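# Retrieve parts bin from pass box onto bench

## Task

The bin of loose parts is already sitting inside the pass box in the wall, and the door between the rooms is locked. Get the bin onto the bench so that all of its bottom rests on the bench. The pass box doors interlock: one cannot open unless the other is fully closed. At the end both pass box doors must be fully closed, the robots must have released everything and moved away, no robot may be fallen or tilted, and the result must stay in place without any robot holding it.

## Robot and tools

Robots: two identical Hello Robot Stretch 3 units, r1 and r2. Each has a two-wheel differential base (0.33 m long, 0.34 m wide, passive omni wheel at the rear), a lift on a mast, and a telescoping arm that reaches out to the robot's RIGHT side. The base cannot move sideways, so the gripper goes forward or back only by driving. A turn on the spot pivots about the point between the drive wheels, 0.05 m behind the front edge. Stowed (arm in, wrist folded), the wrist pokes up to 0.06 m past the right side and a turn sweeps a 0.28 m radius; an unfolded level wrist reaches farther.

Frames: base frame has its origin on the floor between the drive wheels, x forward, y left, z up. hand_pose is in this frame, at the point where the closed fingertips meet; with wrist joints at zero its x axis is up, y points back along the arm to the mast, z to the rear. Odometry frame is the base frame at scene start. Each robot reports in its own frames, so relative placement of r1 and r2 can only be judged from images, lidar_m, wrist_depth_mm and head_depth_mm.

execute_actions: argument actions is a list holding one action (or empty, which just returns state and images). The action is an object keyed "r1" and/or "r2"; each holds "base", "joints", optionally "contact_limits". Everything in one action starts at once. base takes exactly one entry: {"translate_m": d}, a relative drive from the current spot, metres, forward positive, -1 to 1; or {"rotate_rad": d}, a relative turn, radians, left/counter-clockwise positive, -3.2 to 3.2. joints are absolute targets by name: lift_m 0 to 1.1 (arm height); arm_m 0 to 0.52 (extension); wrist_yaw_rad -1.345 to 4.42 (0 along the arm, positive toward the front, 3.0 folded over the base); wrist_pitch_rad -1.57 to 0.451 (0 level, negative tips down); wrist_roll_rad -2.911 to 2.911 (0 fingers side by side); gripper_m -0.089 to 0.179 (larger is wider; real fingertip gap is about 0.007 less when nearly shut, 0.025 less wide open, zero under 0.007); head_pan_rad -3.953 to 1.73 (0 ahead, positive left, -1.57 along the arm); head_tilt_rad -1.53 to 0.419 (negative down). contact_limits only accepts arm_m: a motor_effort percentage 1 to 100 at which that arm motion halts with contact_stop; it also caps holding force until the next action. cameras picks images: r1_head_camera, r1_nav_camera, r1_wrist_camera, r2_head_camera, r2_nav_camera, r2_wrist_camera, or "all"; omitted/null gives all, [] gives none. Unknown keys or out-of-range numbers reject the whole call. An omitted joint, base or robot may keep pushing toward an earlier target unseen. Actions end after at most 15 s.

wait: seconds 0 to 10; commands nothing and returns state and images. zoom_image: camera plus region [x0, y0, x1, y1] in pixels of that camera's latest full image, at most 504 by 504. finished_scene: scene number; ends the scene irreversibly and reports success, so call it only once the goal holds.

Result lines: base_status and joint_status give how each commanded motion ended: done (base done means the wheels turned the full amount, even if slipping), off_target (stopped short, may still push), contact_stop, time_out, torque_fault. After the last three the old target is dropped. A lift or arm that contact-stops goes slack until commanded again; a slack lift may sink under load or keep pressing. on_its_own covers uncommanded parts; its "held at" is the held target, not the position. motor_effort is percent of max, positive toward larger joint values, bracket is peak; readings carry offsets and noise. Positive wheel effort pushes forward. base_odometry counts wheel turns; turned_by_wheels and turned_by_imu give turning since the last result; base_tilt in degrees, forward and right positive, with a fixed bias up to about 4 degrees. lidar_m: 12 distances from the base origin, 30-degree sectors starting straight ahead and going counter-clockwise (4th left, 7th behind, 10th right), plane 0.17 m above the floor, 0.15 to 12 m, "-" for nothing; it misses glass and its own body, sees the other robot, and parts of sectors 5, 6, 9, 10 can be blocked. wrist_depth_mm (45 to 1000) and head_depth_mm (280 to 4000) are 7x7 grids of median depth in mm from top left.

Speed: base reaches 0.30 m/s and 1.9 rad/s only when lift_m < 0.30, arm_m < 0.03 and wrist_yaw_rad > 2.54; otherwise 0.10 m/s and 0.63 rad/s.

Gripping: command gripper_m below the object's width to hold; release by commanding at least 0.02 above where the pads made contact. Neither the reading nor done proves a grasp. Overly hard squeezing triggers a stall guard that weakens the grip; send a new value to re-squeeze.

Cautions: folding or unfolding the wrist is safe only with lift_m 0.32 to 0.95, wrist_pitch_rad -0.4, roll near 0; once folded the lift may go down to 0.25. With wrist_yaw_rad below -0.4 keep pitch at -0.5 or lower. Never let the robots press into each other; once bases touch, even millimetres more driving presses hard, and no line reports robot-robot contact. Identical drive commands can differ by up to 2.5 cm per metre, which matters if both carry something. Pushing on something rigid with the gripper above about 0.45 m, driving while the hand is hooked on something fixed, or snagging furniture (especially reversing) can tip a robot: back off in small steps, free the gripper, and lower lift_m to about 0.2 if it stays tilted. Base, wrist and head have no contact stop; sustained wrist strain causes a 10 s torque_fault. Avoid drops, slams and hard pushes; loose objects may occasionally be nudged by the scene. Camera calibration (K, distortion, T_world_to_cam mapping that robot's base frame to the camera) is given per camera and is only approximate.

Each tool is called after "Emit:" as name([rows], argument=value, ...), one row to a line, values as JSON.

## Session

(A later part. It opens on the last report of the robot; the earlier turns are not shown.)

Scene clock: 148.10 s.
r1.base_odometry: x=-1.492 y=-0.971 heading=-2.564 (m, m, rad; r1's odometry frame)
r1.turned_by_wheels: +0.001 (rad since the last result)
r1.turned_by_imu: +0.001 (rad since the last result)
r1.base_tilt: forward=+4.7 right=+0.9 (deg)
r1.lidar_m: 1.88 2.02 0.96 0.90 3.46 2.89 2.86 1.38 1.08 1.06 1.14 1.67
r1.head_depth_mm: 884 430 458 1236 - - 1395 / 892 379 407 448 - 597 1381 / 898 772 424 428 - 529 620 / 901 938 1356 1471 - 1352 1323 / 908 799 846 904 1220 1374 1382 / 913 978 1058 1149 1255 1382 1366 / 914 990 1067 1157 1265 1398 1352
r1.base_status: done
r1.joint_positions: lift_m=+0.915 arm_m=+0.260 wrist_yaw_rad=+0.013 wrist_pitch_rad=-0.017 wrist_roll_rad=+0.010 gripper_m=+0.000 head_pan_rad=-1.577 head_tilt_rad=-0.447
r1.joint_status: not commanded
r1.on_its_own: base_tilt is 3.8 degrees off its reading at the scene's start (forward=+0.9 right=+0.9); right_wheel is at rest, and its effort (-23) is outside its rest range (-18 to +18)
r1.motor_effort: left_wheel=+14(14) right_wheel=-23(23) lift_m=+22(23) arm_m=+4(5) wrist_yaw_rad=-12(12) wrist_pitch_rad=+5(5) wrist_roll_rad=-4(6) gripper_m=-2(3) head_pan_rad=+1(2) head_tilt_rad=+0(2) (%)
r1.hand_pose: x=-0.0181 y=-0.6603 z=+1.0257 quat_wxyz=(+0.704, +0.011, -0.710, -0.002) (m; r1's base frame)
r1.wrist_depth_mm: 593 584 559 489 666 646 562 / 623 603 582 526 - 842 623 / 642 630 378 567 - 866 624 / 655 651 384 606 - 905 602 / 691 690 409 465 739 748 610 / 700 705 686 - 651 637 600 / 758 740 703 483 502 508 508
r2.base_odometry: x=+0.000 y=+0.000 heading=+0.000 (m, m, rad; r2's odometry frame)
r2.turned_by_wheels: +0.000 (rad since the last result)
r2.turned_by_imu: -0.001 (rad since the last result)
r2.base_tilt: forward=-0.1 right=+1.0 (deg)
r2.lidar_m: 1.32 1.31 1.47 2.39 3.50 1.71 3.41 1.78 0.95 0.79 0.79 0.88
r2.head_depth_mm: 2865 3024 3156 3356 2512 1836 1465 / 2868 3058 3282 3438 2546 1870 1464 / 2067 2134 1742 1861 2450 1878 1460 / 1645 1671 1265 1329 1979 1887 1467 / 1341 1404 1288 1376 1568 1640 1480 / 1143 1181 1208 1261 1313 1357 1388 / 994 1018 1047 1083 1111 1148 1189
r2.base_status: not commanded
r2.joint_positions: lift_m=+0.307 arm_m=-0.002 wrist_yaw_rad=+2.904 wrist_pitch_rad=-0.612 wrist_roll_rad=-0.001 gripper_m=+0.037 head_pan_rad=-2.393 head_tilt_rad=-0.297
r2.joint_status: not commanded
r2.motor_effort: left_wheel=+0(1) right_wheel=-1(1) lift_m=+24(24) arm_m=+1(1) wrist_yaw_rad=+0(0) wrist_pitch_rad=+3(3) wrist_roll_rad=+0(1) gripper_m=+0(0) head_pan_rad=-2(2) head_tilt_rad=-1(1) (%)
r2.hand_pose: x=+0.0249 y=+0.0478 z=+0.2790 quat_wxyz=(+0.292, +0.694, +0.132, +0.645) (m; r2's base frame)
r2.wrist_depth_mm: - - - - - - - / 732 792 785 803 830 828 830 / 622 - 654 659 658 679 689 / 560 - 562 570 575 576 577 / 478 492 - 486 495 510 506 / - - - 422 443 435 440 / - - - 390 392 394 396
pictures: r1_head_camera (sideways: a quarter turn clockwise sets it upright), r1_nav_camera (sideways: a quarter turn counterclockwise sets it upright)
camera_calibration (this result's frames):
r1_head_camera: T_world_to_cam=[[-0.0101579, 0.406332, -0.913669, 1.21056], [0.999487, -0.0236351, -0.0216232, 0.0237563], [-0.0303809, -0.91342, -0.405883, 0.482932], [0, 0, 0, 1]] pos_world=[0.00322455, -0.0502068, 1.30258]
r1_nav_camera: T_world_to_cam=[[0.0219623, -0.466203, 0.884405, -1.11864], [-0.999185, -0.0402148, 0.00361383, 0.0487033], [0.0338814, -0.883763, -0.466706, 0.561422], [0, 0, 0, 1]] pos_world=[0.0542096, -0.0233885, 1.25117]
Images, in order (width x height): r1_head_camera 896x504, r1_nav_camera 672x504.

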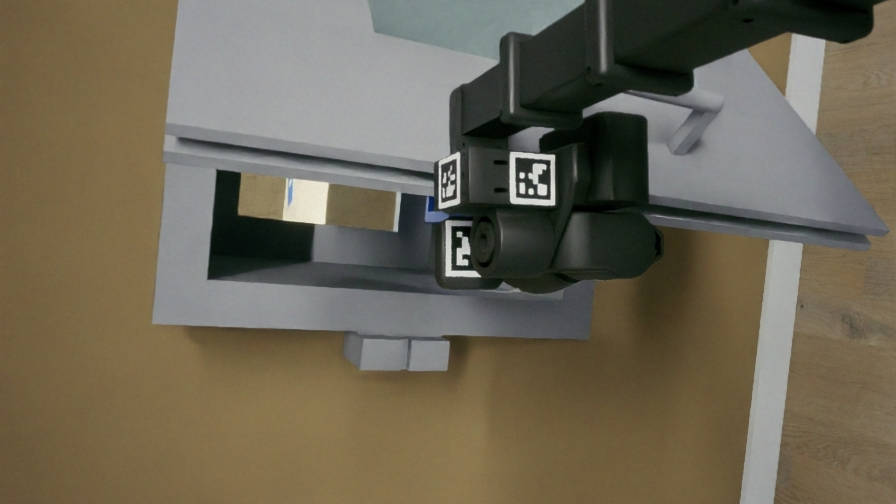

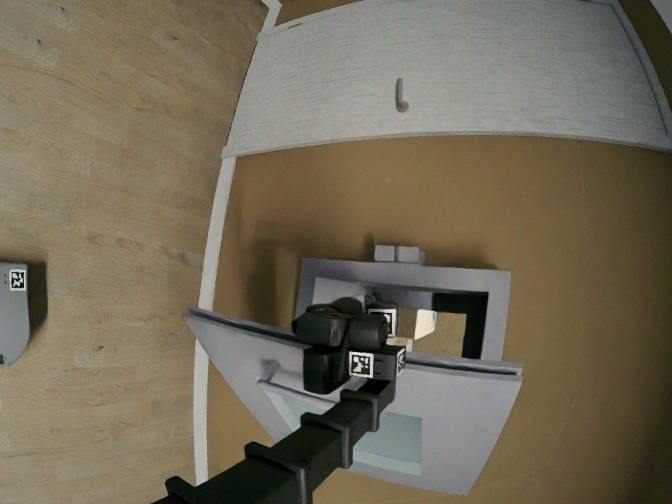

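Emit:
execute_actions([
  {"r1":{"base":{"translate_m":0.2}}},
], cameras=["r1_head_camera","r1_nav_camera"])

Scene clock: 155.57 s.
r1.base_odometry: x=-1.660 y=-1.080 heading=-2.564 (m, m, rad; r1's odometry frame)
r1.turned_by_wheels: +0.000 (rad since the last result)
r1.turned_by_imu: -0.001 (rad since the last result)
r1.base_tilt: forward=+0.8 right=+0.9 (deg)
r1.lidar_m: 1.70 1.83 0.88 1.32 0.95 3.08 3.02 1.40 1.10 1.09 1.17 1.69
r1.head_depth_mm: 893 931 - 1183 - - 602 / 899 939 - 1274 - 1372 1360 / 906 799 1356 1471 - 1376 1394 / 909 970 1033 886 - 1389 1392 / 916 981 1063 1155 1271 1398 1392 / 923 990 1069 1165 1278 1410 1387 / 925 998 1078 1170 1286 1409 1376
r1.base_status: done
r1.joint_positions: lift_m=+0.915 arm_m=+0.260 wrist_yaw_rad=+0.000 wrist_pitch_rad=-0.017 wrist_roll_rad=+0.004 gripper_m=+0.000 head_pan_rad=-1.577 head_tilt_rad=-0.447
r1.joint_status: not commanded
r1.motor_effort: left_wheel=+0(23) right_wheel=+1(27) lift_m=+22(22) arm_m=+3(5) wrist_yaw_rad=+0(16) wrist_pitch_rad=+5(5) wrist_roll_rad=-1(4) gripper_m=-2(2) head_pan_rad=+1(2) head_tilt_rad=-1(1) (%)
r1.hand_pose: x=-0.0214 y=-0.6605 z=+1.0257 quat_wxyz=(+0.706, +0.006, -0.708, -0.006) (m; r1's base frame)
r1.wrist_depth_mm: 583 587 572 556 565 747 700 / 603 600 585 566 875 - 775 / 631 633 604 578 - - 776 / 653 660 637 383 959 - 777 / 684 682 665 632 664 644 673 / 711 711 694 - 634 622 622 / 776 738 724 693 437 487 478
r2.base_odometry: x=+0.000 y=+0.000 heading=+0.000 (m, m, rad; r2's odometry frame)
r2.turned_by_wheels: +0.000 (rad since the last result)
r2.turned_by_imu: -0.002 (rad since the last result)
r2.base_tilt: forward=-0.1 right=+1.0 (deg)
r2.lidar_m: 1.32 1.31 1.47 2.39 3.49 1.70 3.40 1.78 0.95 0.79 0.79 0.88
r2.head_depth_mm: 2827 3045 3144 3367 2514 1842 1445 / 2875 3101 3257 3421 2552 1865 1459 / 2059 2135 1746 1862 2442 1866 1454 / 1642 1684 1264 1333 2002 1859 1471 / 1352 1399 1283 1384 1560 1646 1476 / 1138 1174 1220 1262 1294 1365 1385 / 984 1018 1048 1085 1113 1147 1193
r2.base_status: not commanded
r2.joint_positions: lift_m=+0.307 arm_m=-0.002 wrist_yaw_rad=+2.904 wrist_pitch_rad=-0.612 wrist_roll_rad=-0.001 gripper_m=+0.037 head_pan_rad=-2.393 head_tilt_rad=-0.297
r2.joint_status: not commanded
r2.motor_effort: left_wheel=-1(0) right_wheel=-1(0) lift_m=+24(24) arm_m=+2(1) wrist_yaw_rad=+0(0) wrist_pitch_rad=+3(3) wrist_roll_rad=+0(1) gripper_m=+0(1) head_pan_rad=-2(2) head_tilt_rad=-1(1) (%)
r2.hand_pose: x=+0.0249 y=+0.0478 z=+0.2790 quat_wxyz=(+0.292, +0.694, +0.132, +0.645) (m; r2's base frame)
r2.wrist_depth_mm: - - - - - - - / 734 775 777 790 833 815 844 / 640 - 647 659 652 692 696 / 545 - 558 579 564 591 586 / 469 498 - 495 493 498 511 / - - - 422 439 442 441 / - - - 389 393 396 402
pictures: r1_head_camera (sideways: a quarter turn clockwise sets it upright), r1_nav_camera (sideways: a quarter turn counterclockwise sets it upright)
camera_calibration (this result's frames):
r1_head_camera: T_world_to_cam=[[-0.0101579, 0.406332, -0.913669, 1.21056], [0.999487, -0.0236353, -0.0216232, 0.0237563], [-0.030381, -0.91342, -0.405883, 0.482932], [0, 0, 0, 1]] pos_world=[0.00322454, -0.0502068, 1.30258]
r1_nav_camera: T_world_to_cam=[[0.0219622, -0.466203, 0.884405, -1.11864], [-0.999185, -0.0402147, 0.00361384, 0.0487033], [0.0338813, -0.883763, -0.466706, 0.561422], [0, 0, 0, 1]] pos_world=[0.0542096, -0.0233885, 1.25117]
Images, in order (width x height): r1_head_camera 896x504, r1_nav_camera 672x504.

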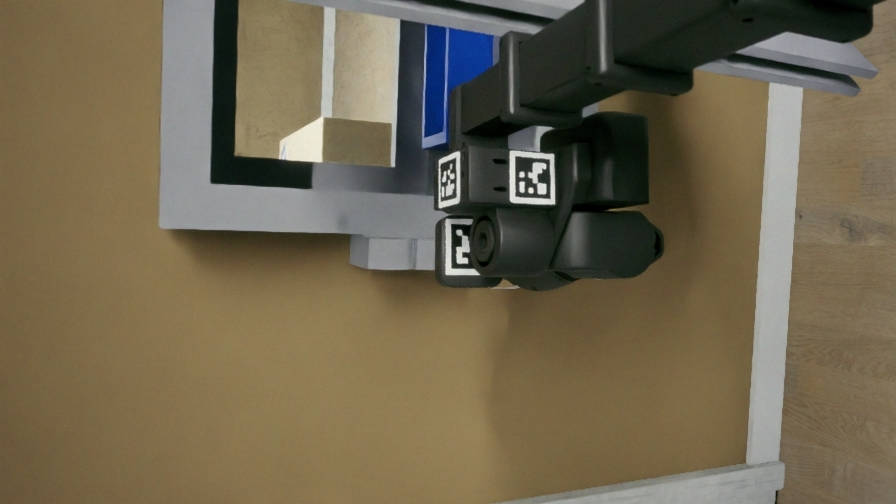

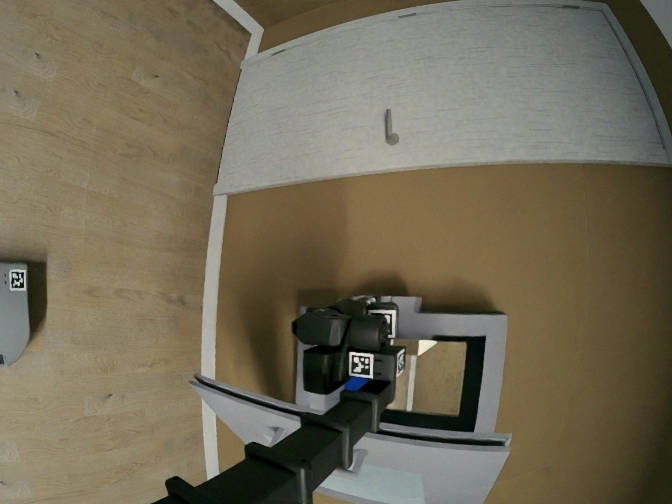

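Emit:
execute_actions([
  {"r1":{"joints":{"arm_m":0.1}}},
], cameras=[])

Emit:
execute_actions([
  {"r1":{"base":{"translate_m":-0.2}}},
], cameras=["r1_head_camera","r1_nav_camera"])

Scene clock: 168.23 s.
r1.base_odometry: x=-1.660 y=-1.080 heading=-2.564 (m, m, rad; r1's odometry frame)
r1.turned_by_wheels: +0.000 (rad since the last result)
r1.turned_by_imu: +0.000 (rad since the last result)
r1.base_tilt: forward=+0.8 right=+0.9 (deg)
r1.lidar_m: 1.70 1.83 0.88 1.32 0.95 3.08 3.03 1.40 1.10 1.08 1.16 1.70
r1.head_depth_mm: 897 931 - 1168 491 - - / 898 938 - 1207 1005 - - / 905 800 1364 1301 1051 - - / 912 969 1033 945 - - - / 917 985 1066 1158 1265 1403 1387 / 921 987 1069 1165 1279 1409 1378 / 926 996 1080 1175 1283 1411 1382
r1.base_status: not commanded
r1.joint_positions: lift_m=+0.915 arm_m=+0.100 wrist_yaw_rad=+0.000 wrist_pitch_rad=-0.017 wrist_roll_rad=+0.004 gripper_m=+0.000 head_pan_rad=-1.577 head_tilt_rad=-0.447
r1.joint_status: all done
r1.motor_effort: left_wheel=+1(1) right_wheel=+1(1) lift_m=+22(22) arm_m=-4(4) wrist_yaw_rad=-1(0) wrist_pitch_rad=+5(5) wrist_roll_rad=-1(1) gripper_m=-2(2) head_pan_rad=+1(2) head_tilt_rad=+0(1) (%)
r1.hand_pose: x=-0.0214 y=-0.5011 z=+1.0257 quat_wxyz=(+0.706, +0.006, -0.708, -0.006) (m; r1's base frame)
r1.wrist_depth_mm: 750 736 736 698 722 747 673 / 768 775 763 725 - - 764 / 824 796 771 758 - - 750 / 839 825 807 771 - - 757 / 900 854 841 796 828 791 741 / 927 913 917 - 634 628 611 / 964 949 927 883 846 822 806
r2.base_odometry: x=+0.000 y=+0.000 heading=+0.000 (m, m, rad; r2's odometry frame)
r2.turned_by_wheels: +0.000 (rad since the last result)
r2.turned_by_imu: -0.001 (rad since the last result)
r2.base_tilt: forward=-0.2 right=+1.0 (deg)
r2.lidar_m: 1.32 1.31 1.47 2.39 3.49 1.71 3.41 1.78 0.95 0.79 0.79 0.88
r2.head_depth_mm: 2898 3027 3227 3353 2528 1849 1464 / 2922 3098 3263 3494 2586 1877 1470 / 2045 2137 1753 1865 2443 1856 1474 / 1645 1679 1265 1332 1993 1879 1470 / 1340 1401 1288 1384 1562 1654 1464 / 1136 1181 1222 1260 1308 1367 1381 / 990 1015 1045 1080 1113 1148 1189
r2.base_status: not commanded
r2.joint_positions: lift_m=+0.307 arm_m=-0.002 wrist_yaw_rad=+2.904 wrist_pitch_rad=-0.612 wrist_roll_rad=-0.001 gripper_m=+0.037 head_pan_rad=-2.393 head_tilt_rad=-0.297
r2.joint_status: not commanded
r2.motor_effort: left_wheel=+0(0) right_wheel=-1(1) lift_m=+24(24) arm_m=+1(1) wrist_yaw_rad=+0(0) wrist_pitch_rad=+4(4) wrist_roll_rad=+0(0) gripper_m=+0(0) head_pan_rad=-2(2) head_tilt_rad=-1(1) (%)
r2.hand_pose: x=+0.0249 y=+0.0478 z=+0.2790 quat_wxyz=(+0.292, +0.694, +0.132, +0.645) (m; r2's base frame)
r2.wrist_depth_mm: - - - - - - - / 750 783 778 813 826 821 871 / 638 - 653 658 665 685 694 / 534 - 553 575 563 575 592 / 476 488 - 493 490 501 506 / - - - 426 440 448 438 / - - - 391 386 406 402
pictures: none
No camera images: the call's "cameras" was empty. Leave "cameras" out to get every camera's image.

Scene clock: 173.50 s.
r1.base_odometry: x=-1.492 y=-0.971 heading=-2.564 (m, m, rad; r1's odometry frame)
r1.turned_by_wheels: +0.000 (rad since the last result)
r1.turned_by_imu: -0.001 (rad since the last result)
r1.base_tilt: forward=+0.8 right=+0.9 (deg)
r1.lidar_m: 1.90 2.04 0.97 0.90 3.47 2.88 2.84 1.37 1.08 1.06 1.14 1.66
r1.head_depth_mm: 876 911 1220 1182 1006 - - / 882 918 - 1236 1004 - - / 887 925 3597 1190 1048 - - / 891 936 3295 1262 - - - / 897 933 1007 1058 998 1372 1390 / 901 942 874 925 1251 1386 1385 / 907 974 1056 1150 1265 1399 1384
r1.base_status: done
r1.joint_positions: lift_m=+0.915 arm_m=+0.100 wrist_yaw_rad=+0.000 wrist_pitch_rad=-0.022 wrist_roll_rad=+0.003 gripper_m=+0.000 head_pan_rad=-1.577 head_tilt_rad=-0.447
r1.joint_status: not commanded
r1.motor_effort: left_wheel=+0(18) right_wheel=+1(32) lift_m=+22(22) arm_m=+3(4) wrist_yaw_rad=-1(93) wrist_pitch_rad=+7(7) wrist_roll_rad=+0(1) gripper_m=-2(9) head_pan_rad=+2(2) head_tilt_rad=-1(0) (%)
r1.hand_pose: x=-0.0214 y=-0.5004 z=+1.0243 quat_wxyz=(+0.706, +0.008, -0.708, -0.008) (m; r1's base frame)
r1.wrist_depth_mm: 744 722 521 706 734 665 469 / 756 755 604 - - 783 471 / 801 787 536 - - 778 475 / 837 808 554 - - 779 486 / 864 848 812 832 806 747 500 / 893 904 867 - 630 622 520 / 973 935 909 859 829 794 537
r2.base_odometry: x=+0.000 y=+0.000 heading=+0.000 (m, m, rad; r2's odometry frame)
r2.turned_by_wheels: +0.000 (rad since the last result)
r2.turned_by_imu: -0.001 (rad since the last result)
r2.base_tilt: forward=-0.2 right=+1.2 (deg)
r2.lidar_m: 1.31 1.31 1.47 2.38 3.49 1.71 3.41 1.78 0.95 0.79 0.79 0.88
r2.head_depth_mm: 2920 2999 3197 3322 2572 1881 1472 / 2891 3051 3232 3498 2605 1854 1463 / 2065 2115 1753 1853 2450 1876 1458 / 1640 1689 1256 1329 1982 1860 1478 / 1346 1397 1298 1388 1573 1654 1481 / 1136 1180 1212 1268 1308 1344 1384 / 994 1020 1047 1077 1115 1151 1184
r2.base_status: not commanded
r2.joint_positions: lift_m=+0.307 arm_m=-0.002 wrist_yaw_rad=+2.904 wrist_pitch_rad=-0.612 wrist_roll_rad=-0.001 gripper_m=+0.037 head_pan_rad=-2.393 head_tilt_rad=-0.297
r2.joint_status: not commanded
r2.motor_effort: left_wheel=+0(0) right_wheel=-1(1) lift_m=+24(24) arm_m=+0(1) wrist_yaw_rad=+0(1) wrist_pitch_rad=+4(4) wrist_roll_rad=+1(0) gripper_m=-1(0) head_pan_rad=-2(3) head_tilt_rad=-1(1) (%)
r2.hand_pose: x=+0.0249 y=+0.0478 z=+0.2790 quat_wxyz=(+0.292, +0.694, +0.132, +0.645) (m; r2's base frame)
r2.wrist_depth_mm: - - - - - - - / 731 800 803 801 807 828 866 / 618 - 651 655 664 683 689 / 546 - 566 562 558 585 588 / 469 492 - 493 506 498 501 / - - - 428 441 433 448 / - - - 387 389 393 398
pictures: r1_head_camera (sideways: a quarter turn clockwise sets it upright), r1_nav_camera (sideways: a quarter turn counterclockwise sets it upright)
camera_calibration (this result's frames):
r1_head_camera: T_world_to_cam=[[-0.0101579, 0.406332, -0.913669, 1.21056], [0.999487, -0.0236351, -0.0216232, 0.0237563], [-0.0303809, -0.91342, -0.405883, 0.482932], [0, 0, 0, 1]] pos_world=[0.00322455, -0.0502068, 1.30258]
r1_nav_camera: T_world_to_cam=[[0.0219623, -0.466203, 0.884405, -1.11864], [-0.999185, -0.0402148, 0.00361384, 0.0487033], [0.0338814, -0.883763, -0.466706, 0.561422], [0, 0, 0, 1]] pos_world=[0.0542096, -0.0233885, 1.25117]
Images, in order (width x height): r1_head_camera 896x504, r1_nav_camera 672x504.

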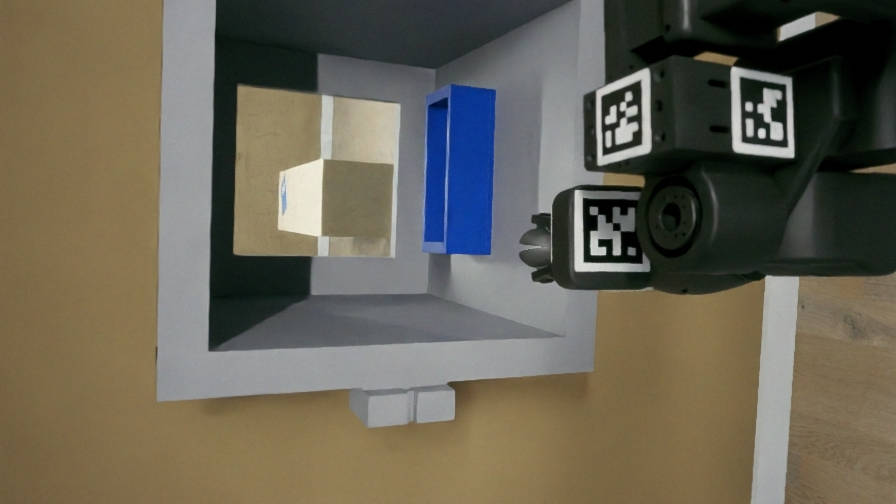

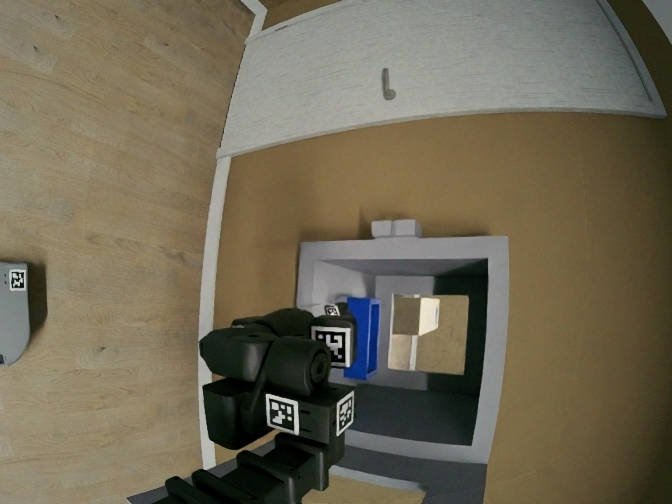

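Emit:
execute_actions([
  {"r1":{"joints":{"arm_m":0.0,"wrist_pitch_rad":-1.0,"wrist_roll_rad":1.57,"gripper_m":0.12}}},
], cameras=[])

Emit:
execute_actions([
  {"r1":{"base":{"rotate_rad":-0.64},"joints":{"lift_m":1.01}}},
], cameras=[])

Emit:
execute_actions([
  {"r1":{"base":{"translate_m":0.57}}},
], cameras=[])

Emit:
execute_actions([
  {"r1":{"base":{"rotate_rad":0.6}}},
], cameras=[])

Emit:
execute_actions([
  {"r1":{"base":{"translate_m":-0.62},"joints":{"head_tilt_rad":-0.55}}},
], cameras=["r1_head_camera","r1_nav_camera"])

Scene clock: 191.00 s.
r1.base_odometry: x=-1.492 y=-0.971 heading=-2.564 (m, m, rad; r1's odometry frame)
r1.turned_by_wheels: +0.000 (rad since the last result)
r1.turned_by_imu: +0.000 (rad since the last result)
r1.base_tilt: forward=+0.8 right=+0.9 (deg)
r1.lidar_m: 1.90 2.04 0.97 0.90 3.47 2.89 2.84 1.38 1.08 1.06 1.14 1.66
r1.head_depth_mm: 877 912 1222 1177 1054 1328 - / 883 916 - 1237 1051 1336 1414 / 885 927 3558 1190 1051 1350 1419 / 895 938 3241 1264 1047 1366 1391 / 898 934 1007 1055 997 1371 1387 / 902 943 876 925 1255 1383 1384 / 909 977 1055 1146 1265 1395 1383
r1.base_status: not commanded
r1.joint_positions: lift_m=+0.915 arm_m=+0.003 wrist_yaw_rad=+0.000 wrist_pitch_rad=-1.002 wrist_roll_rad=+1.565 gripper_m=+0.120 head_pan_rad=-1.577 head_tilt_rad=-0.447
r1.joint_status: all done
joint sent to its limit — the command would take r1.arm_m past its lower limit, so that joint was sent only as far as its limit.
r1.motor_effort: left_wheel=+0(1) right_wheel=+1(1) lift_m=+22(22) arm_m=-4(4) wrist_yaw_rad=+0(0) wrist_pitch_rad=+0(5) wrist_roll_rad=+3(3) gripper_m=+0(81) head_pan_rad=+2(1) head_tilt_rad=+0(0) (%)
r1.hand_pose: x=-0.0215 y=-0.2652 z=+0.8251 quat_wxyz=(+0.003, +0.001, -0.877, -0.481) (m; r1's base frame)
r1.wrist_depth_mm: 531 854 - - 914 793 738 / 548 868 - - 937 849 - / 571 906 - - 971 856 - / 597 917 - - 988 865 773 / 601 935 - - - 878 784 / 800 922 - - - - 802 / 793 - - - - 971 800
r2.base_odometry: x=+0.000 y=+0.000 heading=+0.000 (m, m, rad; r2's odometry frame)
r2.turned_by_wheels: +0.000 (rad since the last result)
r2.turned_by_imu: -0.001 (rad since the last result)
r2.base_tilt: forward=-0.2 right=+1.1 (deg)
r2.lidar_m: 1.31 1.31 1.47 2.39 3.49 1.71 3.39 1.78 0.95 0.79 0.79 0.88
r2.head_depth_mm: 2842 3003 3197 3348 2548 1836 1458 / 2857 3038 3230 3444 2551 1876 1455 / 2035 2169 1759 1877 2448 1867 1461 / 1650 1680 1265 1333 2016 1882 1480 / 1344 1392 1277 1386 1550 1653 1475 / 1137 1173 1222 1255 1302 1357 1393 / 991 1021 1045 1080 1111 1153 1189
r2.base_status: not commanded
r2.joint_positions: lift_m=+0.307 arm_m=-0.002 wrist_yaw_rad=+2.904 wrist_pitch_rad=-0.612 wrist_roll_rad=-0.001 gripper_m=+0.037 head_pan_rad=-2.393 head_tilt_rad=-0.297
r2.joint_status: not commanded
r2.motor_effort: left_wheel=+0(0) right_wheel=-1(1) lift_m=+24(24) arm_m=+1(2) wrist_yaw_rad=-1(1) wrist_pitch_rad=+4(3) wrist_roll_rad=+1(0) gripper_m=-1(0) head_pan_rad=-2(2) head_tilt_rad=-1(1) (%)
r2.hand_pose: x=+0.0249 y=+0.0478 z=+0.2790 quat_wxyz=(+0.292, +0.694, +0.132, +0.645) (m; r2's base frame)
r2.wrist_depth_mm: - - - - - - - / 734 778 800 825 826 829 842 / 622 - 641 654 660 681 696 / 549 - 562 567 577 579 582 / 483 492 - 492 498 495 503 / - - - 421 443 435 440 / - - - 391 392 393 399
pictures: none
No camera images: the call's "cameras" was empty. Leave "cameras" out to get every camera's image.

Scene clock: 193.17 s.
r1.base_odometry: x=-1.492 y=-0.971 heading=+3.079 (m, m, rad; r1's odometry frame)
r1.turned_by_wheels: -0.640 (rad since the last result)
r1.turned_by_imu: -0.647 (rad since the last result)
r1.base_tilt: forward=+0.8 right=+0.9 (deg)
r1.lidar_m: 1.46 1.90 1.97 0.97 0.90 0.91 2.96 2.85 1.53 1.11 1.06 1.11
r1.head_depth_mm: 1316 435 444 466 - - - / 1222 487 499 543 562 - - / 1144 554 593 1473 1589 - - / 1069 645 1228 1350 1132 - 1355 / 1003 769 803 878 973 1494 1387 / 950 829 884 972 1036 1383 1382 / 901 927 1137 1211 1033 1277 1342
r1.base_status: done
r1.joint_positions: lift_m=+1.009 arm_m=+0.003 wrist_yaw_rad=+0.000 wrist_pitch_rad=-1.002 wrist_roll_rad=+1.565 gripper_m=+0.120 head_pan_rad=-1.577 head_tilt_rad=-0.447
r1.joint_status: all done
r1.motor_effort: left_wheel=+3(8) right_wheel=-2(4) lift_m=+51(55) arm_m=-4(4) wrist_yaw_rad=+0(0) wrist_pitch_rad=+1(1) wrist_roll_rad=+3(3) gripper_m=+0(0) head_pan_rad=+2(2) head_tilt_rad=-1(1) (%)
r1.hand_pose: x=-0.0215 y=-0.2652 z=+0.9189 quat_wxyz=(+0.003, +0.001, -0.877, -0.481) (m; r1's base frame)
r1.wrist_depth_mm: 248 282 339 - - 906 810 / 947 377 432 - - 931 - / 901 466 - - - 934 - / 820 604 - - - 975 851 / 602 747 - - - 961 871 / 791 712 - - - - 879 / 922 692 - - - - 865
r2.base_odometry: x=+0.000 y=+0.000 heading=+0.000 (m, m, rad; r2's odometry frame)
r2.turned_by_wheels: +0.000 (rad since the last result)
r2.turned_by_imu: -0.001 (rad since the last result)
r2.base_tilt: forward=-0.2 right=+1.0 (deg)
r2.lidar_m: 1.31 1.31 1.47 2.39 3.48 1.71 3.41 1.78 0.95 0.79 0.79 0.88
r2.head_depth_mm: 2883 3029 3174 3312 2540 1852 1455 / 2877 3062 3229 3469 2535 1864 1457 / 2065 2112 1760 1866 2489 1871 1459 / 1639 1681 1264 1335 1994 1870 1475 / 1344 1396 1284 1386 1558 1641 1481 / 1140 1174 1220 1261 1307 1356 1391 / 988 1017 1048 1079 1117 1145 1185
r2.base_status: not commanded
r2.joint_positions: lift_m=+0.307 arm_m=-0.002 wrist_yaw_rad=+2.904 wrist_pitch_rad=-0.612 wrist_roll_rad=-0.001 gripper_m=+0.037 head_pan_rad=-2.393 head_tilt_rad=-0.297
r2.joint_status: not commanded
r2.motor_effort: left_wheel=+0(0) right_wheel=-1(1) lift_m=+24(24) arm_m=+1(2) wrist_yaw_rad=+0(0) wrist_pitch_rad=+3(3) wrist_roll_rad=+0(0) gripper_m=+0(0) head_pan_rad=-2(3) head_tilt_rad=-1(1) (%)
r2.hand_pose: x=+0.0249 y=+0.0478 z=+0.2790 quat_wxyz=(+0.292, +0.694, +0.132, +0.645) (m; r2's base frame)
r2.wrist_depth_mm: - - - - - - - / 736 803 787 807 810 819 818 / 639 - 650 658 662 678 685 / 543 - 543 559 563 577 583 / 480 491 - 483 499 499 500 / - - - 427 445 437 447 / - - - 387 391 395 392
pictures: none
No camera images: the call's "cameras" was empty. Leave "cameras" out to get every camera's image.

Scene clock: 199.83 s.
r1.base_odometry: x=-2.061 y=-0.935 heading=+3.079 (m, m, rad; r1's odometry frame)
r1.turned_by_wheels: +0.000 (rad since the last result)
r1.turned_by_imu: +0.001 (rad since the last result)
r1.base_tilt: forward=+0.9 right=+0.9 (deg)
r1.lidar_m: 1.06 1.42 1.46 1.98 3.53 1.35 3.44 3.16 1.11 0.81 0.78 0.78
r1.head_depth_mm: 939 919 967 1019 - - - / 875 900 1091 1159 1005 - - / 814 839 1250 1233 1026 - - / 765 787 1364 1204 977 - 1286 / 718 563 591 633 707 794 1194 / 679 634 663 648 857 986 1090 / 644 683 730 783 842 916 1002
r1.base_status: done
r1.joint_positions: lift_m=+1.009 arm_m=+0.003 wrist_yaw_rad=+0.000 wrist_pitch_rad=-1.002 wrist_roll_rad=+1.565 gripper_m=+0.120 head_pan_rad=-1.577 head_tilt_rad=-0.447
r1.joint_status: not commanded
r1.motor_effort: left_wheel=+3(9) right_wheel=-2(3) lift_m=+51(51) arm_m=-4(4) wrist_yaw_rad=+0(1) wrist_pitch_rad=+1(1) wrist_roll_rad=+3(3) gripper_m=+0(0) head_pan_rad=+1(1) head_tilt_rad=-2(1) (%)
r1.hand_pose: x=-0.0215 y=-0.2652 z=+0.9189 quat_wxyz=(+0.003, +0.001, -0.877, -0.481) (m; r1's base frame)
r1.wrist_depth_mm: 659 912 - - - 899 797 / 668 594 - - - 923 - / 674 573 - - - 940 - / 662 575 928 - - 957 842 / 392 472 871 - - 946 835 / 424 578 784 - - - 861 / 495 597 711 879 - - 895
r2.base_odometry: x=+0.000 y=+0.000 heading=+0.000 (m, m, rad; r2's odometry frame)
r2.turned_by_wheels: +0.000 (rad since the last result)
r2.turned_by_imu: -0.002 (rad since the last result)
r2.base_tilt: forward=-0.2 right=+1.1 (deg)
r2.lidar_m: 1.32 1.31 1.47 2.39 3.50 1.70 3.39 1.79 0.95 0.79 0.79 0.88
r2.head_depth_mm: 2864 3059 3215 3393 2523 1864 1461 / 2882 3069 3296 3414 2552 1868 1453 / 2051 2132 1737 1859 2454 1882 1459 / 1636 1677 1265 1337 2004 1868 1479 / 1349 1404 1281 1381 1560 1668 1464 / 1141 1179 1222 1263 1307 1349 1377 / 991 1020 1043 1076 1118 1155 1190
r2.base_status: not commanded
r2.joint_positions: lift_m=+0.307 arm_m=-0.002 wrist_yaw_rad=+2.904 wrist_pitch_rad=-0.612 wrist_roll_rad=-0.001 gripper_m=+0.037 head_pan_rad=-2.393 head_tilt_rad=-0.297
r2.joint_status: not commanded
r2.motor_effort: left_wheel=+0(0) right_wheel=-1(1) lift_m=+24(24) arm_m=+1(1) wrist_yaw_rad=+0(0) wrist_pitch_rad=+3(4) wrist_roll_rad=+0(0) gripper_m=+0(0) head_pan_rad=-3(2) head_tilt_rad=-1(1) (%)
r2.hand_pose: x=+0.0249 y=+0.0478 z=+0.2790 quat_wxyz=(+0.292, +0.694, +0.132, +0.645) (m; r2's base frame)
r2.wrist_depth_mm: - - - - - - - / 747 787 781 807 790 812 831 / 635 - 665 645 667 670 680 / 544 - 555 562 567 581 580 / 475 499 - 490 497 494 499 / - - - 423 439 442 444 / - - - 394 391 396 398
pictures: none
No camera images: the call's "cameras" was empty. Leave "cameras" out to get every camera's image.

Scene clock: 201.73 s.
r1.base_odometry: x=-2.061 y=-0.935 heading=-2.604 (m, m, rad; r1's odometry frame)
r1.turned_by_wheels: +0.600 (rad since the last result)
r1.turned_by_imu: +0.606 (rad since the last result)
r1.base_tilt: forward=+0.8 right=+0.9 (deg)
r1.lidar_m: 1.41 1.50 2.15 1.17 3.72 3.39 2.47 1.04 0.79 0.78 0.79 1.15
r1.head_depth_mm: 633 680 733 782 - - - / 633 681 735 799 864 - - / 635 683 737 801 859 - - / 637 683 739 803 874 - 1105 / 639 686 740 806 883 977 1090 / 639 687 744 807 872 963 1067 / 628 674 722 774 852 958 1072
r1.base_status: done
r1.joint_positions: lift_m=+1.009 arm_m=+0.003 wrist_yaw_rad=+0.000 wrist_pitch_rad=-1.002 wrist_roll_rad=+1.565 gripper_m=+0.120 head_pan_rad=-1.577 head_tilt_rad=-0.447
r1.joint_status: not commanded
r1.motor_effort: left_wheel=-2(6) right_wheel=+3(7) lift_m=+51(51) arm_m=-4(3) wrist_yaw_rad=+0(0) wrist_pitch_rad=+0(1) wrist_roll_rad=+3(3) gripper_m=+0(1) head_pan_rad=+2(2) head_tilt_rad=+0(0) (%)
r1.hand_pose: x=-0.0215 y=-0.2652 z=+0.9189 quat_wxyz=(+0.003, +0.001, -0.877, -0.481) (m; r1's base frame)
r1.wrist_depth_mm: 476 573 732 - - 899 800 / 481 588 765 - - 905 - / 491 594 772 - - 947 - / 498 616 805 - - 969 835 / 499 613 828 - - 962 861 / 509 579 877 - - - 863 / 497 664 851 - - - 880
r2.base_odometry: x=+0.000 y=+0.000 heading=+0.000 (m, m, rad; r2's odometry frame)
r2.turned_by_wheels: +0.000 (rad since the last result)
r2.turned_by_imu: +0.000 (rad since the last result)
r2.base_tilt: forward=+0.0 right=+0.9 (deg)
r2.lidar_m: 1.31 1.31 1.46 2.39 3.48 1.70 3.40 1.79 0.95 0.79 0.79 0.88
r2.head_depth_mm: 2925 3041 3197 3344 2534 1849 1455 / 2875 3069 3210 3451 2527 1849 1458 / 2036 2164 1749 1858 2440 1859 1471 / 1637 1689 1265 1337 1992 1879 1488 / 1344 1387 1281 1385 1558 1647 1473 / 1139 1181 1210 1264 1308 1360 1381 / 990 1009 1049 1075 1111 1149 1190
r2.base_status: not commanded
r2.joint_positions: lift_m=+0.307 arm_m=-0.002 wrist_yaw_rad=+2.904 wrist_pitch_rad=-0.612 wrist_roll_rad=-0.001 gripper_m=+0.037 head_pan_rad=-2.393 head_tilt_rad=-0.297
r2.joint_status: not commanded
r2.motor_effort: left_wheel=+0(0) right_wheel=-1(1) lift_m=+24(24) arm_m=+1(1) wrist_yaw_rad=+0(0) wrist_pitch_rad=+3(4) wrist_roll_rad=+0(1) gripper_m=+0(0) head_pan_rad=-2(2) head_tilt_rad=-1(1) (%)
r2.hand_pose: x=+0.0249 y=+0.0478 z=+0.2790 quat_wxyz=(+0.292, +0.694, +0.132, +0.645) (m; r2's base frame)
r2.wrist_depth_mm: - - - - - - - / 745 798 804 837 812 827 824 / 630 - 649 686 659 668 682 / 556 - 563 572 571 571 576 / 480 488 - 486 492 504 503 / - - - 428 447 443 442 / - - - 390 397 397 400
pictures: none
No camera images: the call's "cameras" was empty. Leave "cameras" out to get every camera's image.

Scene clock: 208.90 s.
r1.base_odometry: x=-1.528 y=-0.618 heading=-2.604 (m, m, rad; r1's odometry frame)
r1.turned_by_wheels: +0.000 (rad since the last result)
r1.turned_by_imu: -0.002 (rad since the last result)
r1.base_tilt: forward=+0.8 right=+0.9 (deg)
r1.lidar_m: 2.03 2.14 1.32 1.21 3.60 2.78 2.36 0.99 0.76 0.74 0.78 1.11
r1.head_depth_mm: 574 611 644 - - - - / 576 914 992 969 - - - / 576 999 3629 1080 - - - / 578 3173 2868 980 884 - - / 581 - 3839 981 832 725 1145 / 581 978 1078 1085 830 722 1204 / 583 798 862 875 798 719 1206
r1.base_status: done
r1.joint_positions: lift_m=+1.009 arm_m=+0.003 wrist_yaw_rad=+0.000 wrist_pitch_rad=-1.002 wrist_roll_rad=+1.565 gripper_m=+0.120 head_pan_rad=-1.577 head_tilt_rad=-0.543
r1.joint_status: all done
r1.motor_effort: left_wheel=-1(7) right_wheel=+3(2) lift_m=+51(51) arm_m=-3(4) wrist_yaw_rad=-1(0) wrist_pitch_rad=+1(1) wrist_roll_rad=+3(3) gripper_m=+0(0) head_pan_rad=+3(2) head_tilt_rad=-3(12) (%)
r1.hand_pose: x=-0.0215 y=-0.2652 z=+0.9189 quat_wxyz=(+0.003, +0.001, -0.877, -0.481) (m; r1's base frame)
r1.wrist_depth_mm: 539 468 435 950 - 866 798 / 646 532 456 - - 897 - / 572 541 472 - - 933 - / 600 562 490 - - 963 835 / 714 582 497 - - 955 865 / 705 672 517 - - - 880 / 545 523 540 - - - 877
r2.base_odometry: x=+0.000 y=+0.000 heading=+0.000 (m, m, rad; r2's odometry frame)
r2.turned_by_wheels: +0.000 (rad since the last result)
r2.turned_by_imu: -0.002 (rad since the last result)
r2.base_tilt: forward=-0.1 right=+1.2 (deg)
r2.lidar_m: 1.32 1.31 1.47 2.39 3.48 1.71 3.40 1.78 0.95 0.79 0.79 0.88
r2.head_depth_mm: 2852 3020 3238 3364 2547 1849 1467 / 2877 3062 3255 3447 2552 1873 1445 / 2044 2154 1739 1848 2417 1868 1465 / 1642 1688 1261 1342 1977 1898 1464 / 1340 1389 1281 1383 1564 1648 1486 / 1148 1174 1211 1259 1307 1356 1384 / 995 1023 1051 1085 1120 1153 1192
r2.base_status: not commanded
r2.joint_positions: lift_m=+0.307 arm_m=-0.002 wrist_yaw_rad=+2.904 wrist_pitch_rad=-0.612 wrist_roll_rad=-0.001 gripper_m=+0.037 head_pan_rad=-2.393 head_tilt_rad=-0.297
r2.joint_status: not commanded
r2.motor_effort: left_wheel=+0(1) right_wheel=-2(1) lift_m=+24(24) arm_m=+1(1) wrist_yaw_rad=+0(1) wrist_pitch_rad=+3(3) wrist_roll_rad=+0(0) gripper_m=+0(0) head_pan_rad=-3(2) head_tilt_rad=-1(1) (%)
r2.hand_pose: x=+0.0249 y=+0.0478 z=+0.2790 quat_wxyz=(+0.292, +0.694, +0.132, +0.645) (m; r2's base frame)
r2.wrist_depth_mm: - - - - - - - / 768 794 782 794 813 850 863 / 625 - 642 655 675 681 686 / 551 - 553 568 566 583 565 / 480 487 - 490 500 500 515 / - - - 425 433 442 448 / - - - 388 392 397 403
pictures: r1_head_camera (sideways: a quarter turn clockwise sets it upright), r1_nav_camera (sideways: a quarter turn counterclockwise sets it upright)
camera_calibration (this result's frames):
r1_head_camera: T_world_to_cam=[[-0.00967094, 0.491885, -0.870607, 1.15438], [0.9995, -0.021461, -0.023228, 0.0258427], [-0.0301096, -0.870396, -0.491431, 0.594249], [0, 0, 0, 1]] pos_world=[0.00322672, -0.0500363, 1.29764]
r1_nav_camera: T_world_to_cam=[[0.0214945, -0.548682, 0.835755, -1.05519], [-0.999184, -0.0403729, -0.000807492, 0.0544596], [0.0341849, -0.835056, -0.549102, 0.668627], [0, 0, 0, 1]] pos_world=[0.054239, -0.0184227, 1.24907]
Images, in order (width x height): r1_head_camera 896x504, r1_nav_camera 672x504.

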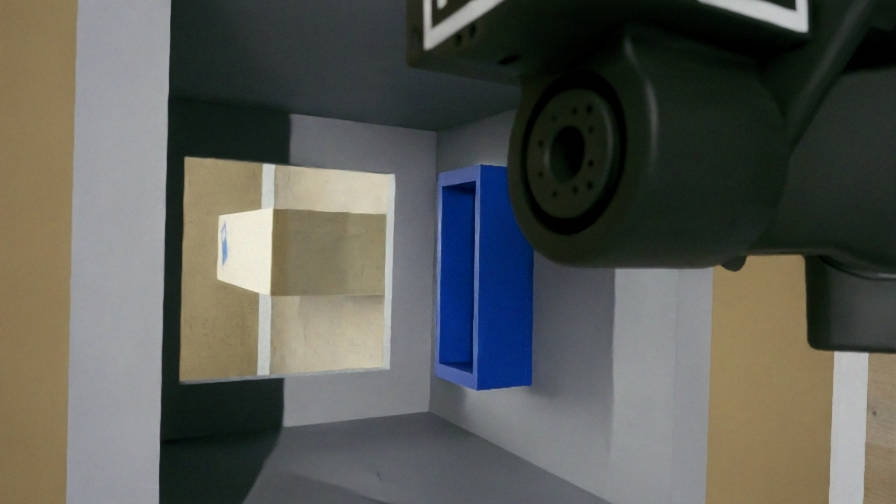

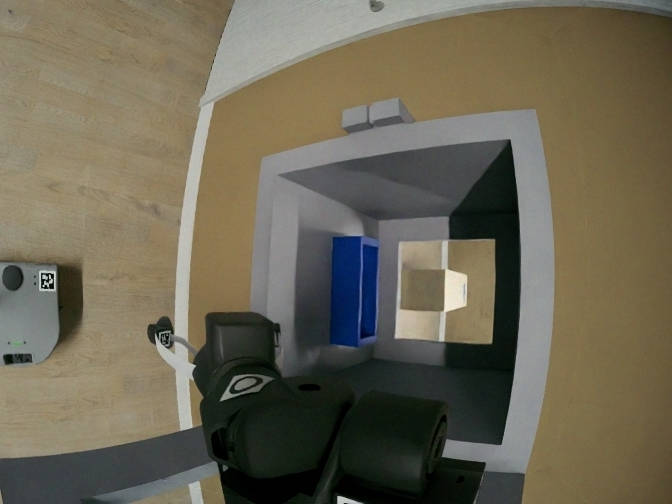

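Emit:
execute_actions([
  {"r1":{"base":{"translate_m":0.04},"joints":{"arm_m":0.45}}},
], cameras=["r1_wrist_camera","r1_head_camera"])

Scene clock: 235.63 s.
r1.base_odometry: x=-1.563 y=-0.638 heading=-2.604 (m, m, rad; r1's odometry frame)
r1.turned_by_wheels: +0.000 (rad since the last result)
r1.turned_by_imu: -0.001 (rad since the last result)
r1.base_tilt: forward=+0.9 right=+0.9 (deg)
r1.lidar_m: 1.99 2.10 1.30 1.21 3.67 2.81 2.36 0.99 0.76 0.74 0.78 1.08
r1.head_depth_mm: 576 730 - 809 745 733 1185 / 578 442 1079 1046 841 730 1187 / 579 442 - 968 834 729 1195 / 579 963 - 984 833 725 1200 / 581 - - 983 828 724 1205 / 582 969 1045 1021 828 721 1203 / 583 691 746 758 766 721 1201
r1.base_status: done
r1.joint_positions: lift_m=+1.009 arm_m=+0.450 wrist_yaw_rad=+0.000 wrist_pitch_rad=-1.003 wrist_roll_rad=+1.567 gripper_m=+0.120 head_pan_rad=-1.577 head_tilt_rad=-0.543
r1.joint_status: all done
r1.motor_effort: left_wheel=-2(3) right_wheel=+2(5) lift_m=+52(51) arm_m=+3(3) wrist_yaw_rad=-1(2) wrist_pitch_rad=+1(1) wrist_roll_rad=+2(3) gripper_m=+0(0) head_pan_rad=+1(1) head_tilt_rad=-2(2) (%)
r1.hand_pose: x=-0.0215 y=-0.7120 z=+0.9189 quat_wxyz=(+0.002, +0.001, -0.877, -0.481) (m; r1's base frame)
r1.wrist_depth_mm: - 435 310 276 282 247 220 / - 458 348 285 290 254 225 / - 468 344 314 299 260 230 / - 491 366 325 310 264 234 / - 507 375 337 321 265 240 / - 455 351 344 331 - 244 / 397 433 449 391 339 293 245
r2.base_odometry: x=+0.000 y=+0.000 heading=+0.000 (m, m, rad; r2's odometry frame)
r2.turned_by_wheels: +0.000 (rad since the last result)
r2.turned_by_imu: -0.002 (rad since the last result)
r2.base_tilt: forward=-0.1 right=+1.1 (deg)
r2.lidar_m: 1.32 1.31 1.47 2.39 3.48 1.70 3.41 1.78 0.95 0.79 0.79 0.89
r2.head_depth_mm: 2877 3051 3217 3370 2545 1840 1467 / 2870 3028 3247 3450 2553 1845 1465 / 2042 2141 1753 1857 2423 1859 1453 / 1646 1670 1256 1343 2001 1880 1479 / 1351 1399 1282 1389 1550 1641 1486 / 1139 1179 1217 1253 1303 1355 1388 / 998 1021 1044 1080 1111 1147 1192
r2.base_status: not commanded
r2.joint_positions: lift_m=+0.307 arm_m=-0.002 wrist_yaw_rad=+2.904 wrist_pitch_rad=-0.612 wrist_roll_rad=-0.001 gripper_m=+0.037 head_pan_rad=-2.393 head_tilt_rad=-0.297
r2.joint_status: not commanded
r2.motor_effort: left_wheel=+0(0) right_wheel=+0(1) lift_m=+24(24) arm_m=+1(0) wrist_yaw_rad=+0(0) wrist_pitch_rad=+4(3) wrist_roll_rad=+0(0) gripper_m=-1(0) head_pan_rad=-2(2) head_tilt_rad=-1(1) (%)
r2.hand_pose: x=+0.0249 y=+0.0478 z=+0.2790 quat_wxyz=(+0.292, +0.694, +0.132, +0.645) (m; r2's base frame)
r2.wrist_depth_mm: - - - - - - - / 747 796 821 812 839 835 845 / 640 - 653 662 665 672 684 / 535 - 556 563 562 576 588 / 485 490 - 491 494 494 498 / - - - 425 437 445 438 / - - - 393 388 396 392
pictures: r1_head_camera (sideways: a quarter turn clockwise sets it upright), r1_wrist_camera
camera_calibration (this result's frames):
r1_head_camera: T_world_to_cam=[[-0.0096683, 0.492359, -0.870338, 1.15403], [0.9995, -0.0214481, -0.0232365, 0.0258538], [-0.0301078, -0.870128, -0.491905, 0.594866], [0, 0, 0, 1]] pos_world=[0.00322675, -0.050034, 1.29762]
r1_wrist_camera: T_world_to_cam=[[0.0216378, 0.840351, -0.541611, 1.09814], [0.983643, 0.0790048, 0.161879, -0.035899], [0.178825, -0.536255, -0.824895, 0.542164], [0, 0, 0, 1]] pos_world=[-0.0854022, -0.629247, 1.0478]
Images, in order (width x height): r1_head_camera 896x504, r1_wrist_camera 644x364.

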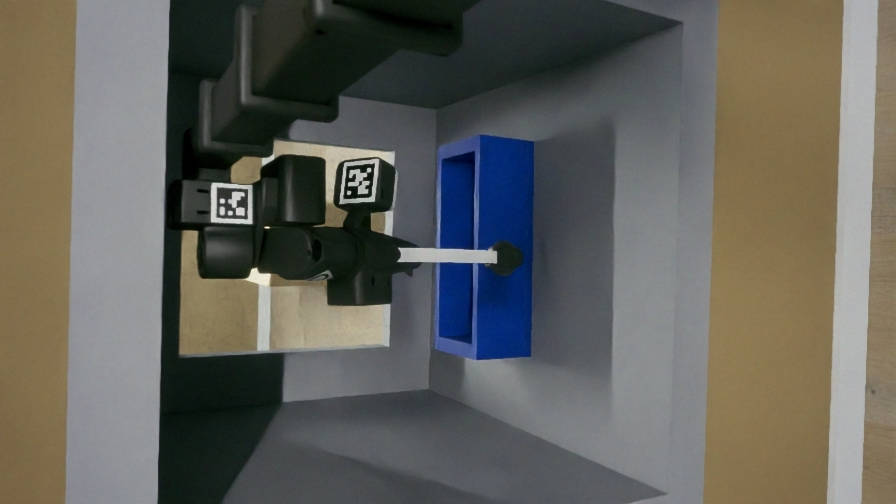

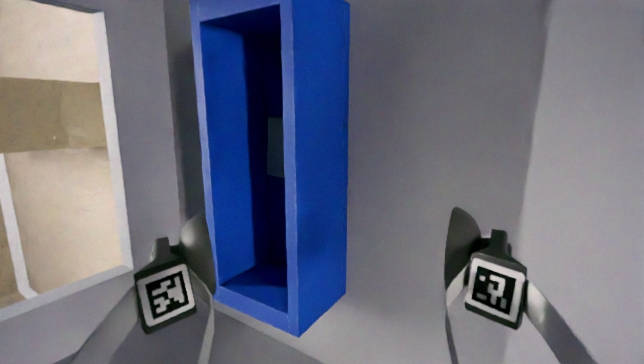

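Emit:
execute_actions([
  {"r1":{"joints":{"arm_m":0.52,"wrist_pitch_rad":-0.8}}},
], cameras=["r1_wrist_camera","r1_head_camera"])

Emit:
execute_actions([
  {"r1":{"joints":{"lift_m":0.93}}},
], cameras=["r1_wrist_camera","r1_head_camera"])

Scene clock: 247.33 s.
r1.base_odometry: x=-1.563 y=-0.638 heading=-2.604 (m, m, rad; r1's odometry frame)
r1.turned_by_wheels: +0.000 (rad since the last result)
r1.turned_by_imu: +0.000 (rad since the last result)
r1.base_tilt: forward=+0.8 right=+0.9 (deg)
r1.lidar_m: 1.99 2.11 1.30 1.21 3.66 2.82 2.35 0.99 0.76 0.74 0.78 1.08
r1.head_depth_mm: 576 686 - 808 745 732 1186 / 578 442 1083 1050 839 729 1192 / 579 442 3944 985 837 728 1197 / 581 444 2968 987 837 725 1200 / 580 - 3817 986 830 724 1206 / 583 970 1049 1024 828 722 1204 / 584 690 746 757 764 722 1203
r1.base_status: not commanded
r1.joint_positions: lift_m=+1.009 arm_m=+0.520 wrist_yaw_rad=+0.000 wrist_pitch_rad=-0.812 wrist_roll_rad=+1.567 gripper_m=+0.120 head_pan_rad=-1.577 head_tilt_rad=-0.543
r1.joint_status: all done
r1.motor_effort: left_wheel=-2(2) right_wheel=+3(3) lift_m=+51(51) arm_m=+3(3) wrist_yaw_rad=+0(1) wrist_pitch_rad=+4(3) wrist_roll_rad=+2(2) gripper_m=+0(0) head_pan_rad=+1(1) head_tilt_rad=-3(2) (%)
r1.hand_pose: x=-0.0215 y=-0.8232 z=+0.9453 quat_wxyz=(+0.002, +0.001, -0.919, -0.395) (m; r1's base frame)
r1.wrist_depth_mm: - - 416 394 286 233 224 / - - 444 405 305 232 230 / - - 455 421 299 245 233 / - - 476 434 318 260 236 / - - 476 450 340 272 242 / - - 472 473 326 - 248 / 338 383 434 430 273 288 247
r2.base_odometry: x=+0.000 y=+0.000 heading=+0.000 (m, m, rad; r2's odometry frame)
r2.turned_by_wheels: +0.000 (rad since the last result)
r2.turned_by_imu: -0.001 (rad since the last result)
r2.base_tilt: forward=-0.2 right=+1.0 (deg)
r2.lidar_m: 1.31 1.31 1.47 2.39 3.49 1.70 3.40 1.78 0.95 0.79 0.79 0.89
r2.head_depth_mm: 2861 3042 3189 3340 2547 1846 1469 / 2881 3064 3204 3451 2569 1863 1469 / 2026 2150 1751 1859 2435 1869 1465 / 1632 1676 1261 1332 1986 1857 1474 / 1346 1399 1294 1381 1551 1654 1475 / 1141 1179 1218 1273 1310 1352 1390 / 989 1017 1048 1073 1116 1149 1183
r2.base_status: not commanded
r2.joint_positions: lift_m=+0.307 arm_m=-0.002 wrist_yaw_rad=+2.904 wrist_pitch_rad=-0.612 wrist_roll_rad=-0.001 gripper_m=+0.037 head_pan_rad=-2.393 head_tilt_rad=-0.297
r2.joint_status: not commanded
r2.motor_effort: left_wheel=+0(0) right_wheel=-1(0) lift_m=+24(24) arm_m=+1(1) wrist_yaw_rad=+0(0) wrist_pitch_rad=+3(3) wrist_roll_rad=+0(1) gripper_m=+0(0) head_pan_rad=-2(2) head_tilt_rad=-1(1) (%)
r2.hand_pose: x=+0.0249 y=+0.0478 z=+0.2790 quat_wxyz=(+0.292, +0.694, +0.132, +0.645) (m; r2's base frame)
r2.wrist_depth_mm: - - - - - - - / 723 815 790 792 814 813 829 / 643 - 654 668 669 693 684 / 541 - 561 550 572 580 577 / 477 489 - 495 491 504 505 / - - - 423 441 452 445 / - - - 391 388 391 395
pictures: r1_head_camera (sideways: a quarter turn clockwise sets it upright), r1_wrist_camera
camera_calibration (this result's frames):
r1_head_camera: T_world_to_cam=[[-0.00966807, 0.492359, -0.870338, 1.15403], [0.9995, -0.0214486, -0.0232365, 0.0258538], [-0.0301082, -0.870128, -0.491906, 0.594866], [0, 0, 0, 1]] pos_world=[0.00322672, -0.050034, 1.29762]
r1_wrist_camera: T_world_to_cam=[[0.0215307, 0.722531, -0.691004, 1.25015], [0.983627, 0.108386, 0.14398, 0.00970866], [0.178925, -0.68279, -0.708367, 0.273457], [0, 0, 0, 1]] pos_world=[-0.0853947, -0.717614, 1.05617]
Images, in order (width x height): r1_head_camera 896x504, r1_wrist_camera 644x364.

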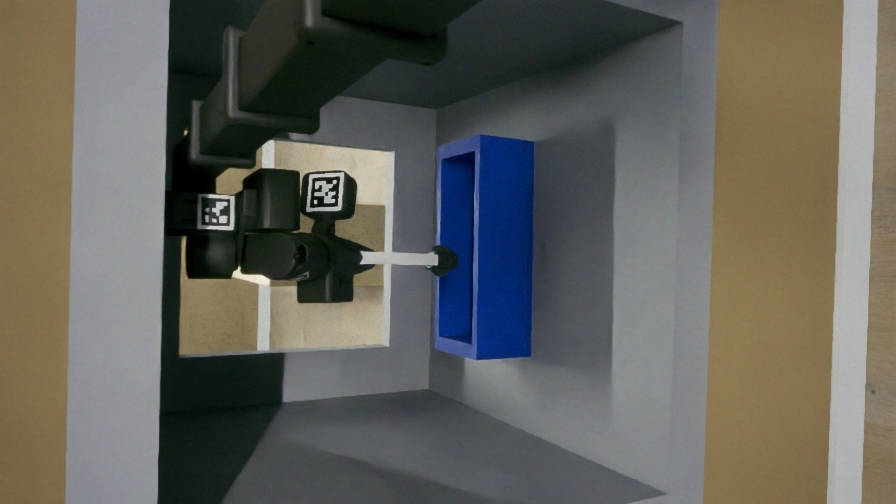

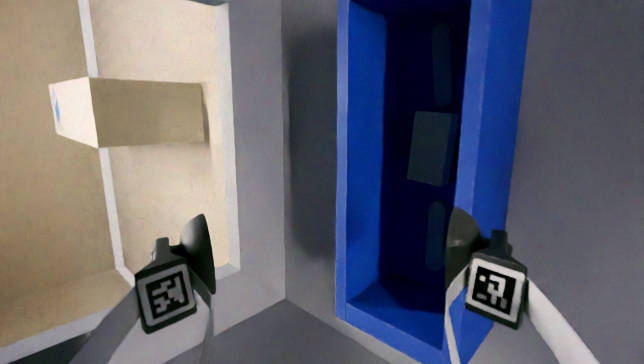

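Scene clock: 248.90 s.
r1.base_odometry: x=-1.563 y=-0.638 heading=-2.604 (m, m, rad; r1's odometry frame)
r1.turned_by_wheels: +0.000 (rad since the last result)
r1.turned_by_imu: +0.000 (rad since the last result)
r1.base_tilt: forward=+0.8 right=+0.9 (deg)
r1.lidar_m: 1.99 2.10 1.30 1.21 3.66 2.82 2.36 0.99 0.76 0.74 0.78 1.08
r1.head_depth_mm: 577 731 770 711 - 1038 1184 / 577 971 1027 - 839 731 1189 / 579 - - 972 837 727 1195 / 580 3175 - 968 834 724 1199 / 581 - 3822 970 830 723 1202 / 583 970 1049 1019 828 720 1208 / 583 691 745 758 765 720 1202
r1.base_status: not commanded
r1.joint_positions: lift_m=+0.931 arm_m=+0.520 wrist_yaw_rad=+0.000 wrist_pitch_rad=-0.812 wrist_roll_rad=+1.567 gripper_m=+0.120 head_pan_rad=-1.577 head_tilt_rad=-0.543
r1.joint_status: all done
r1.motor_effort: left_wheel=-2(2) right_wheel=+2(3) lift_m=+14(47) arm_m=+3(3) wrist_yaw_rad=+0(1) wrist_pitch_rad=+3(4) wrist_roll_rad=+2(2) gripper_m=+0(1) head_pan_rad=+3(2) head_tilt_rad=-2(3) (%)
r1.hand_pose: x=-0.0215 y=-0.8233 z=+0.8667 quat_wxyz=(+0.002, +0.001, -0.919, -0.395) (m; r1's base frame)
r1.wrist_depth_mm: - - 364 239 155 185 167 / - - 375 246 154 191 169 / - - 388 244 163 198 173 / - - 402 253 171 205 177 / - - 426 271 175 206 179 / - - 442 280 188 - 184 / 338 384 430 263 192 229 182
r2.base_odometry: x=+0.000 y=+0.000 heading=+0.000 (m, m, rad; r2's odometry frame)
r2.turned_by_wheels: +0.000 (rad since the last result)
r2.turned_by_imu: +0.000 (rad since the last result)
r2.base_tilt: forward=-0.2 right=+1.0 (deg)
r2.lidar_m: 1.31 1.31 1.47 2.38 3.49 1.71 3.41 1.78 0.95 0.79 0.79 0.88
r2.head_depth_mm: 2865 3028 3162 3362 2536 1850 1467 / 2896 3078 3239 3450 2566 1862 1456 / 2029 2133 1738 1858 2454 1848 1468 / 1628 1690 1265 1334 2006 1871 1462 / 1332 1395 1296 1392 1572 1658 1472 / 1144 1179 1218 1263 1307 1353 1380 / 989 1016 1046 1074 1111 1148 1191
r2.base_status: not commanded
r2.joint_positions: lift_m=+0.307 arm_m=-0.002 wrist_yaw_rad=+2.904 wrist_pitch_rad=-0.612 wrist_roll_rad=-0.001 gripper_m=+0.037 head_pan_rad=-2.393 head_tilt_rad=-0.297
r2.joint_status: not commanded
r2.motor_effort: left_wheel=+0(0) right_wheel=+0(1) lift_m=+24(24) arm_m=+0(0) wrist_yaw_rad=+0(0) wrist_pitch_rad=+4(3) wrist_roll_rad=+1(0) gripper_m=+0(1) head_pan_rad=-3(2) head_tilt_rad=-1(1) (%)
r2.hand_pose: x=+0.0249 y=+0.0478 z=+0.2790 quat_wxyz=(+0.292, +0.694, +0.132, +0.645) (m; r2's base frame)
r2.wrist_depth_mm: - - - - - - - / 754 788 793 830 811 845 841 / 632 - 654 657 673 685 680 / 544 - 568 563 570 589 589 / 476 496 - 494 495 500 508 / - - - 419 437 433 440 / - - - 392 395 396 397
pictures: r1_head_camera (sideways: a quarter turn clockwise sets it upright), r1_wrist_camera
camera_calibration (this result's frames):
r1_head_camera: T_world_to_cam=[[-0.00966813, 0.492359, -0.870338, 1.15403], [0.9995, -0.0214485, -0.0232365, 0.0258538], [-0.0301081, -0.870128, -0.491905, 0.594866], [0, 0, 0, 1]] pos_world=[0.00322673, -0.050034, 1.29762]
r1_wrist_camera: T_world_to_cam=[[0.0215306, 0.722456, -0.691082, 1.19589], [0.983627, 0.108402, 0.143968, 0.0210458], [0.178925, -0.682866, -0.708293, 0.217662], [0, 0, 0, 1]] pos_world=[-0.0853947, -0.717625, 0.977595]
Images, in order (width x height): r1_head_camera 896x504, r1_wrist_camera 644x364.

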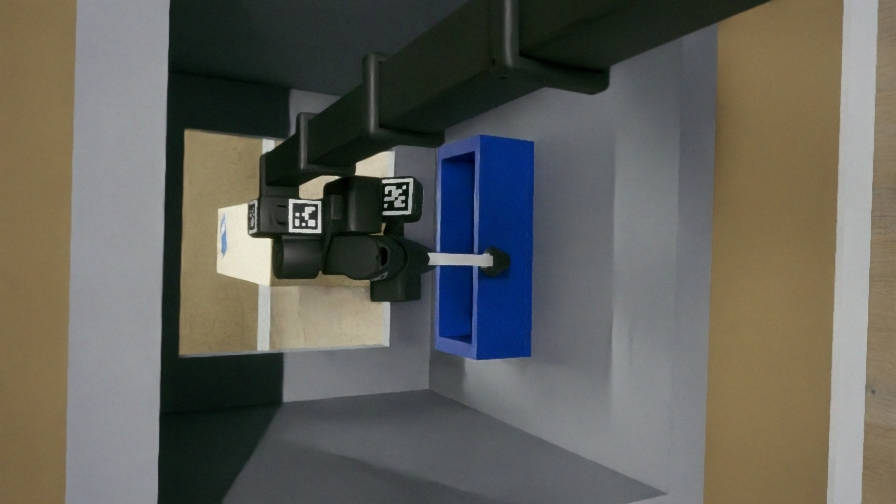

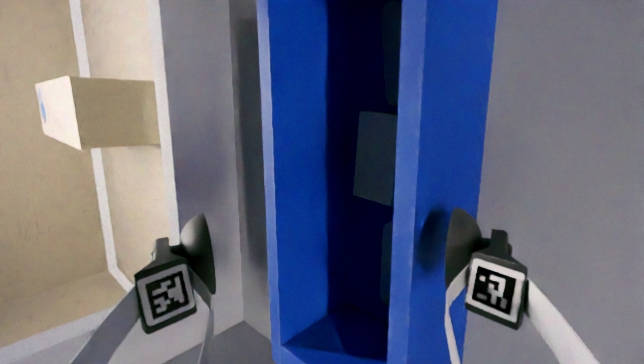

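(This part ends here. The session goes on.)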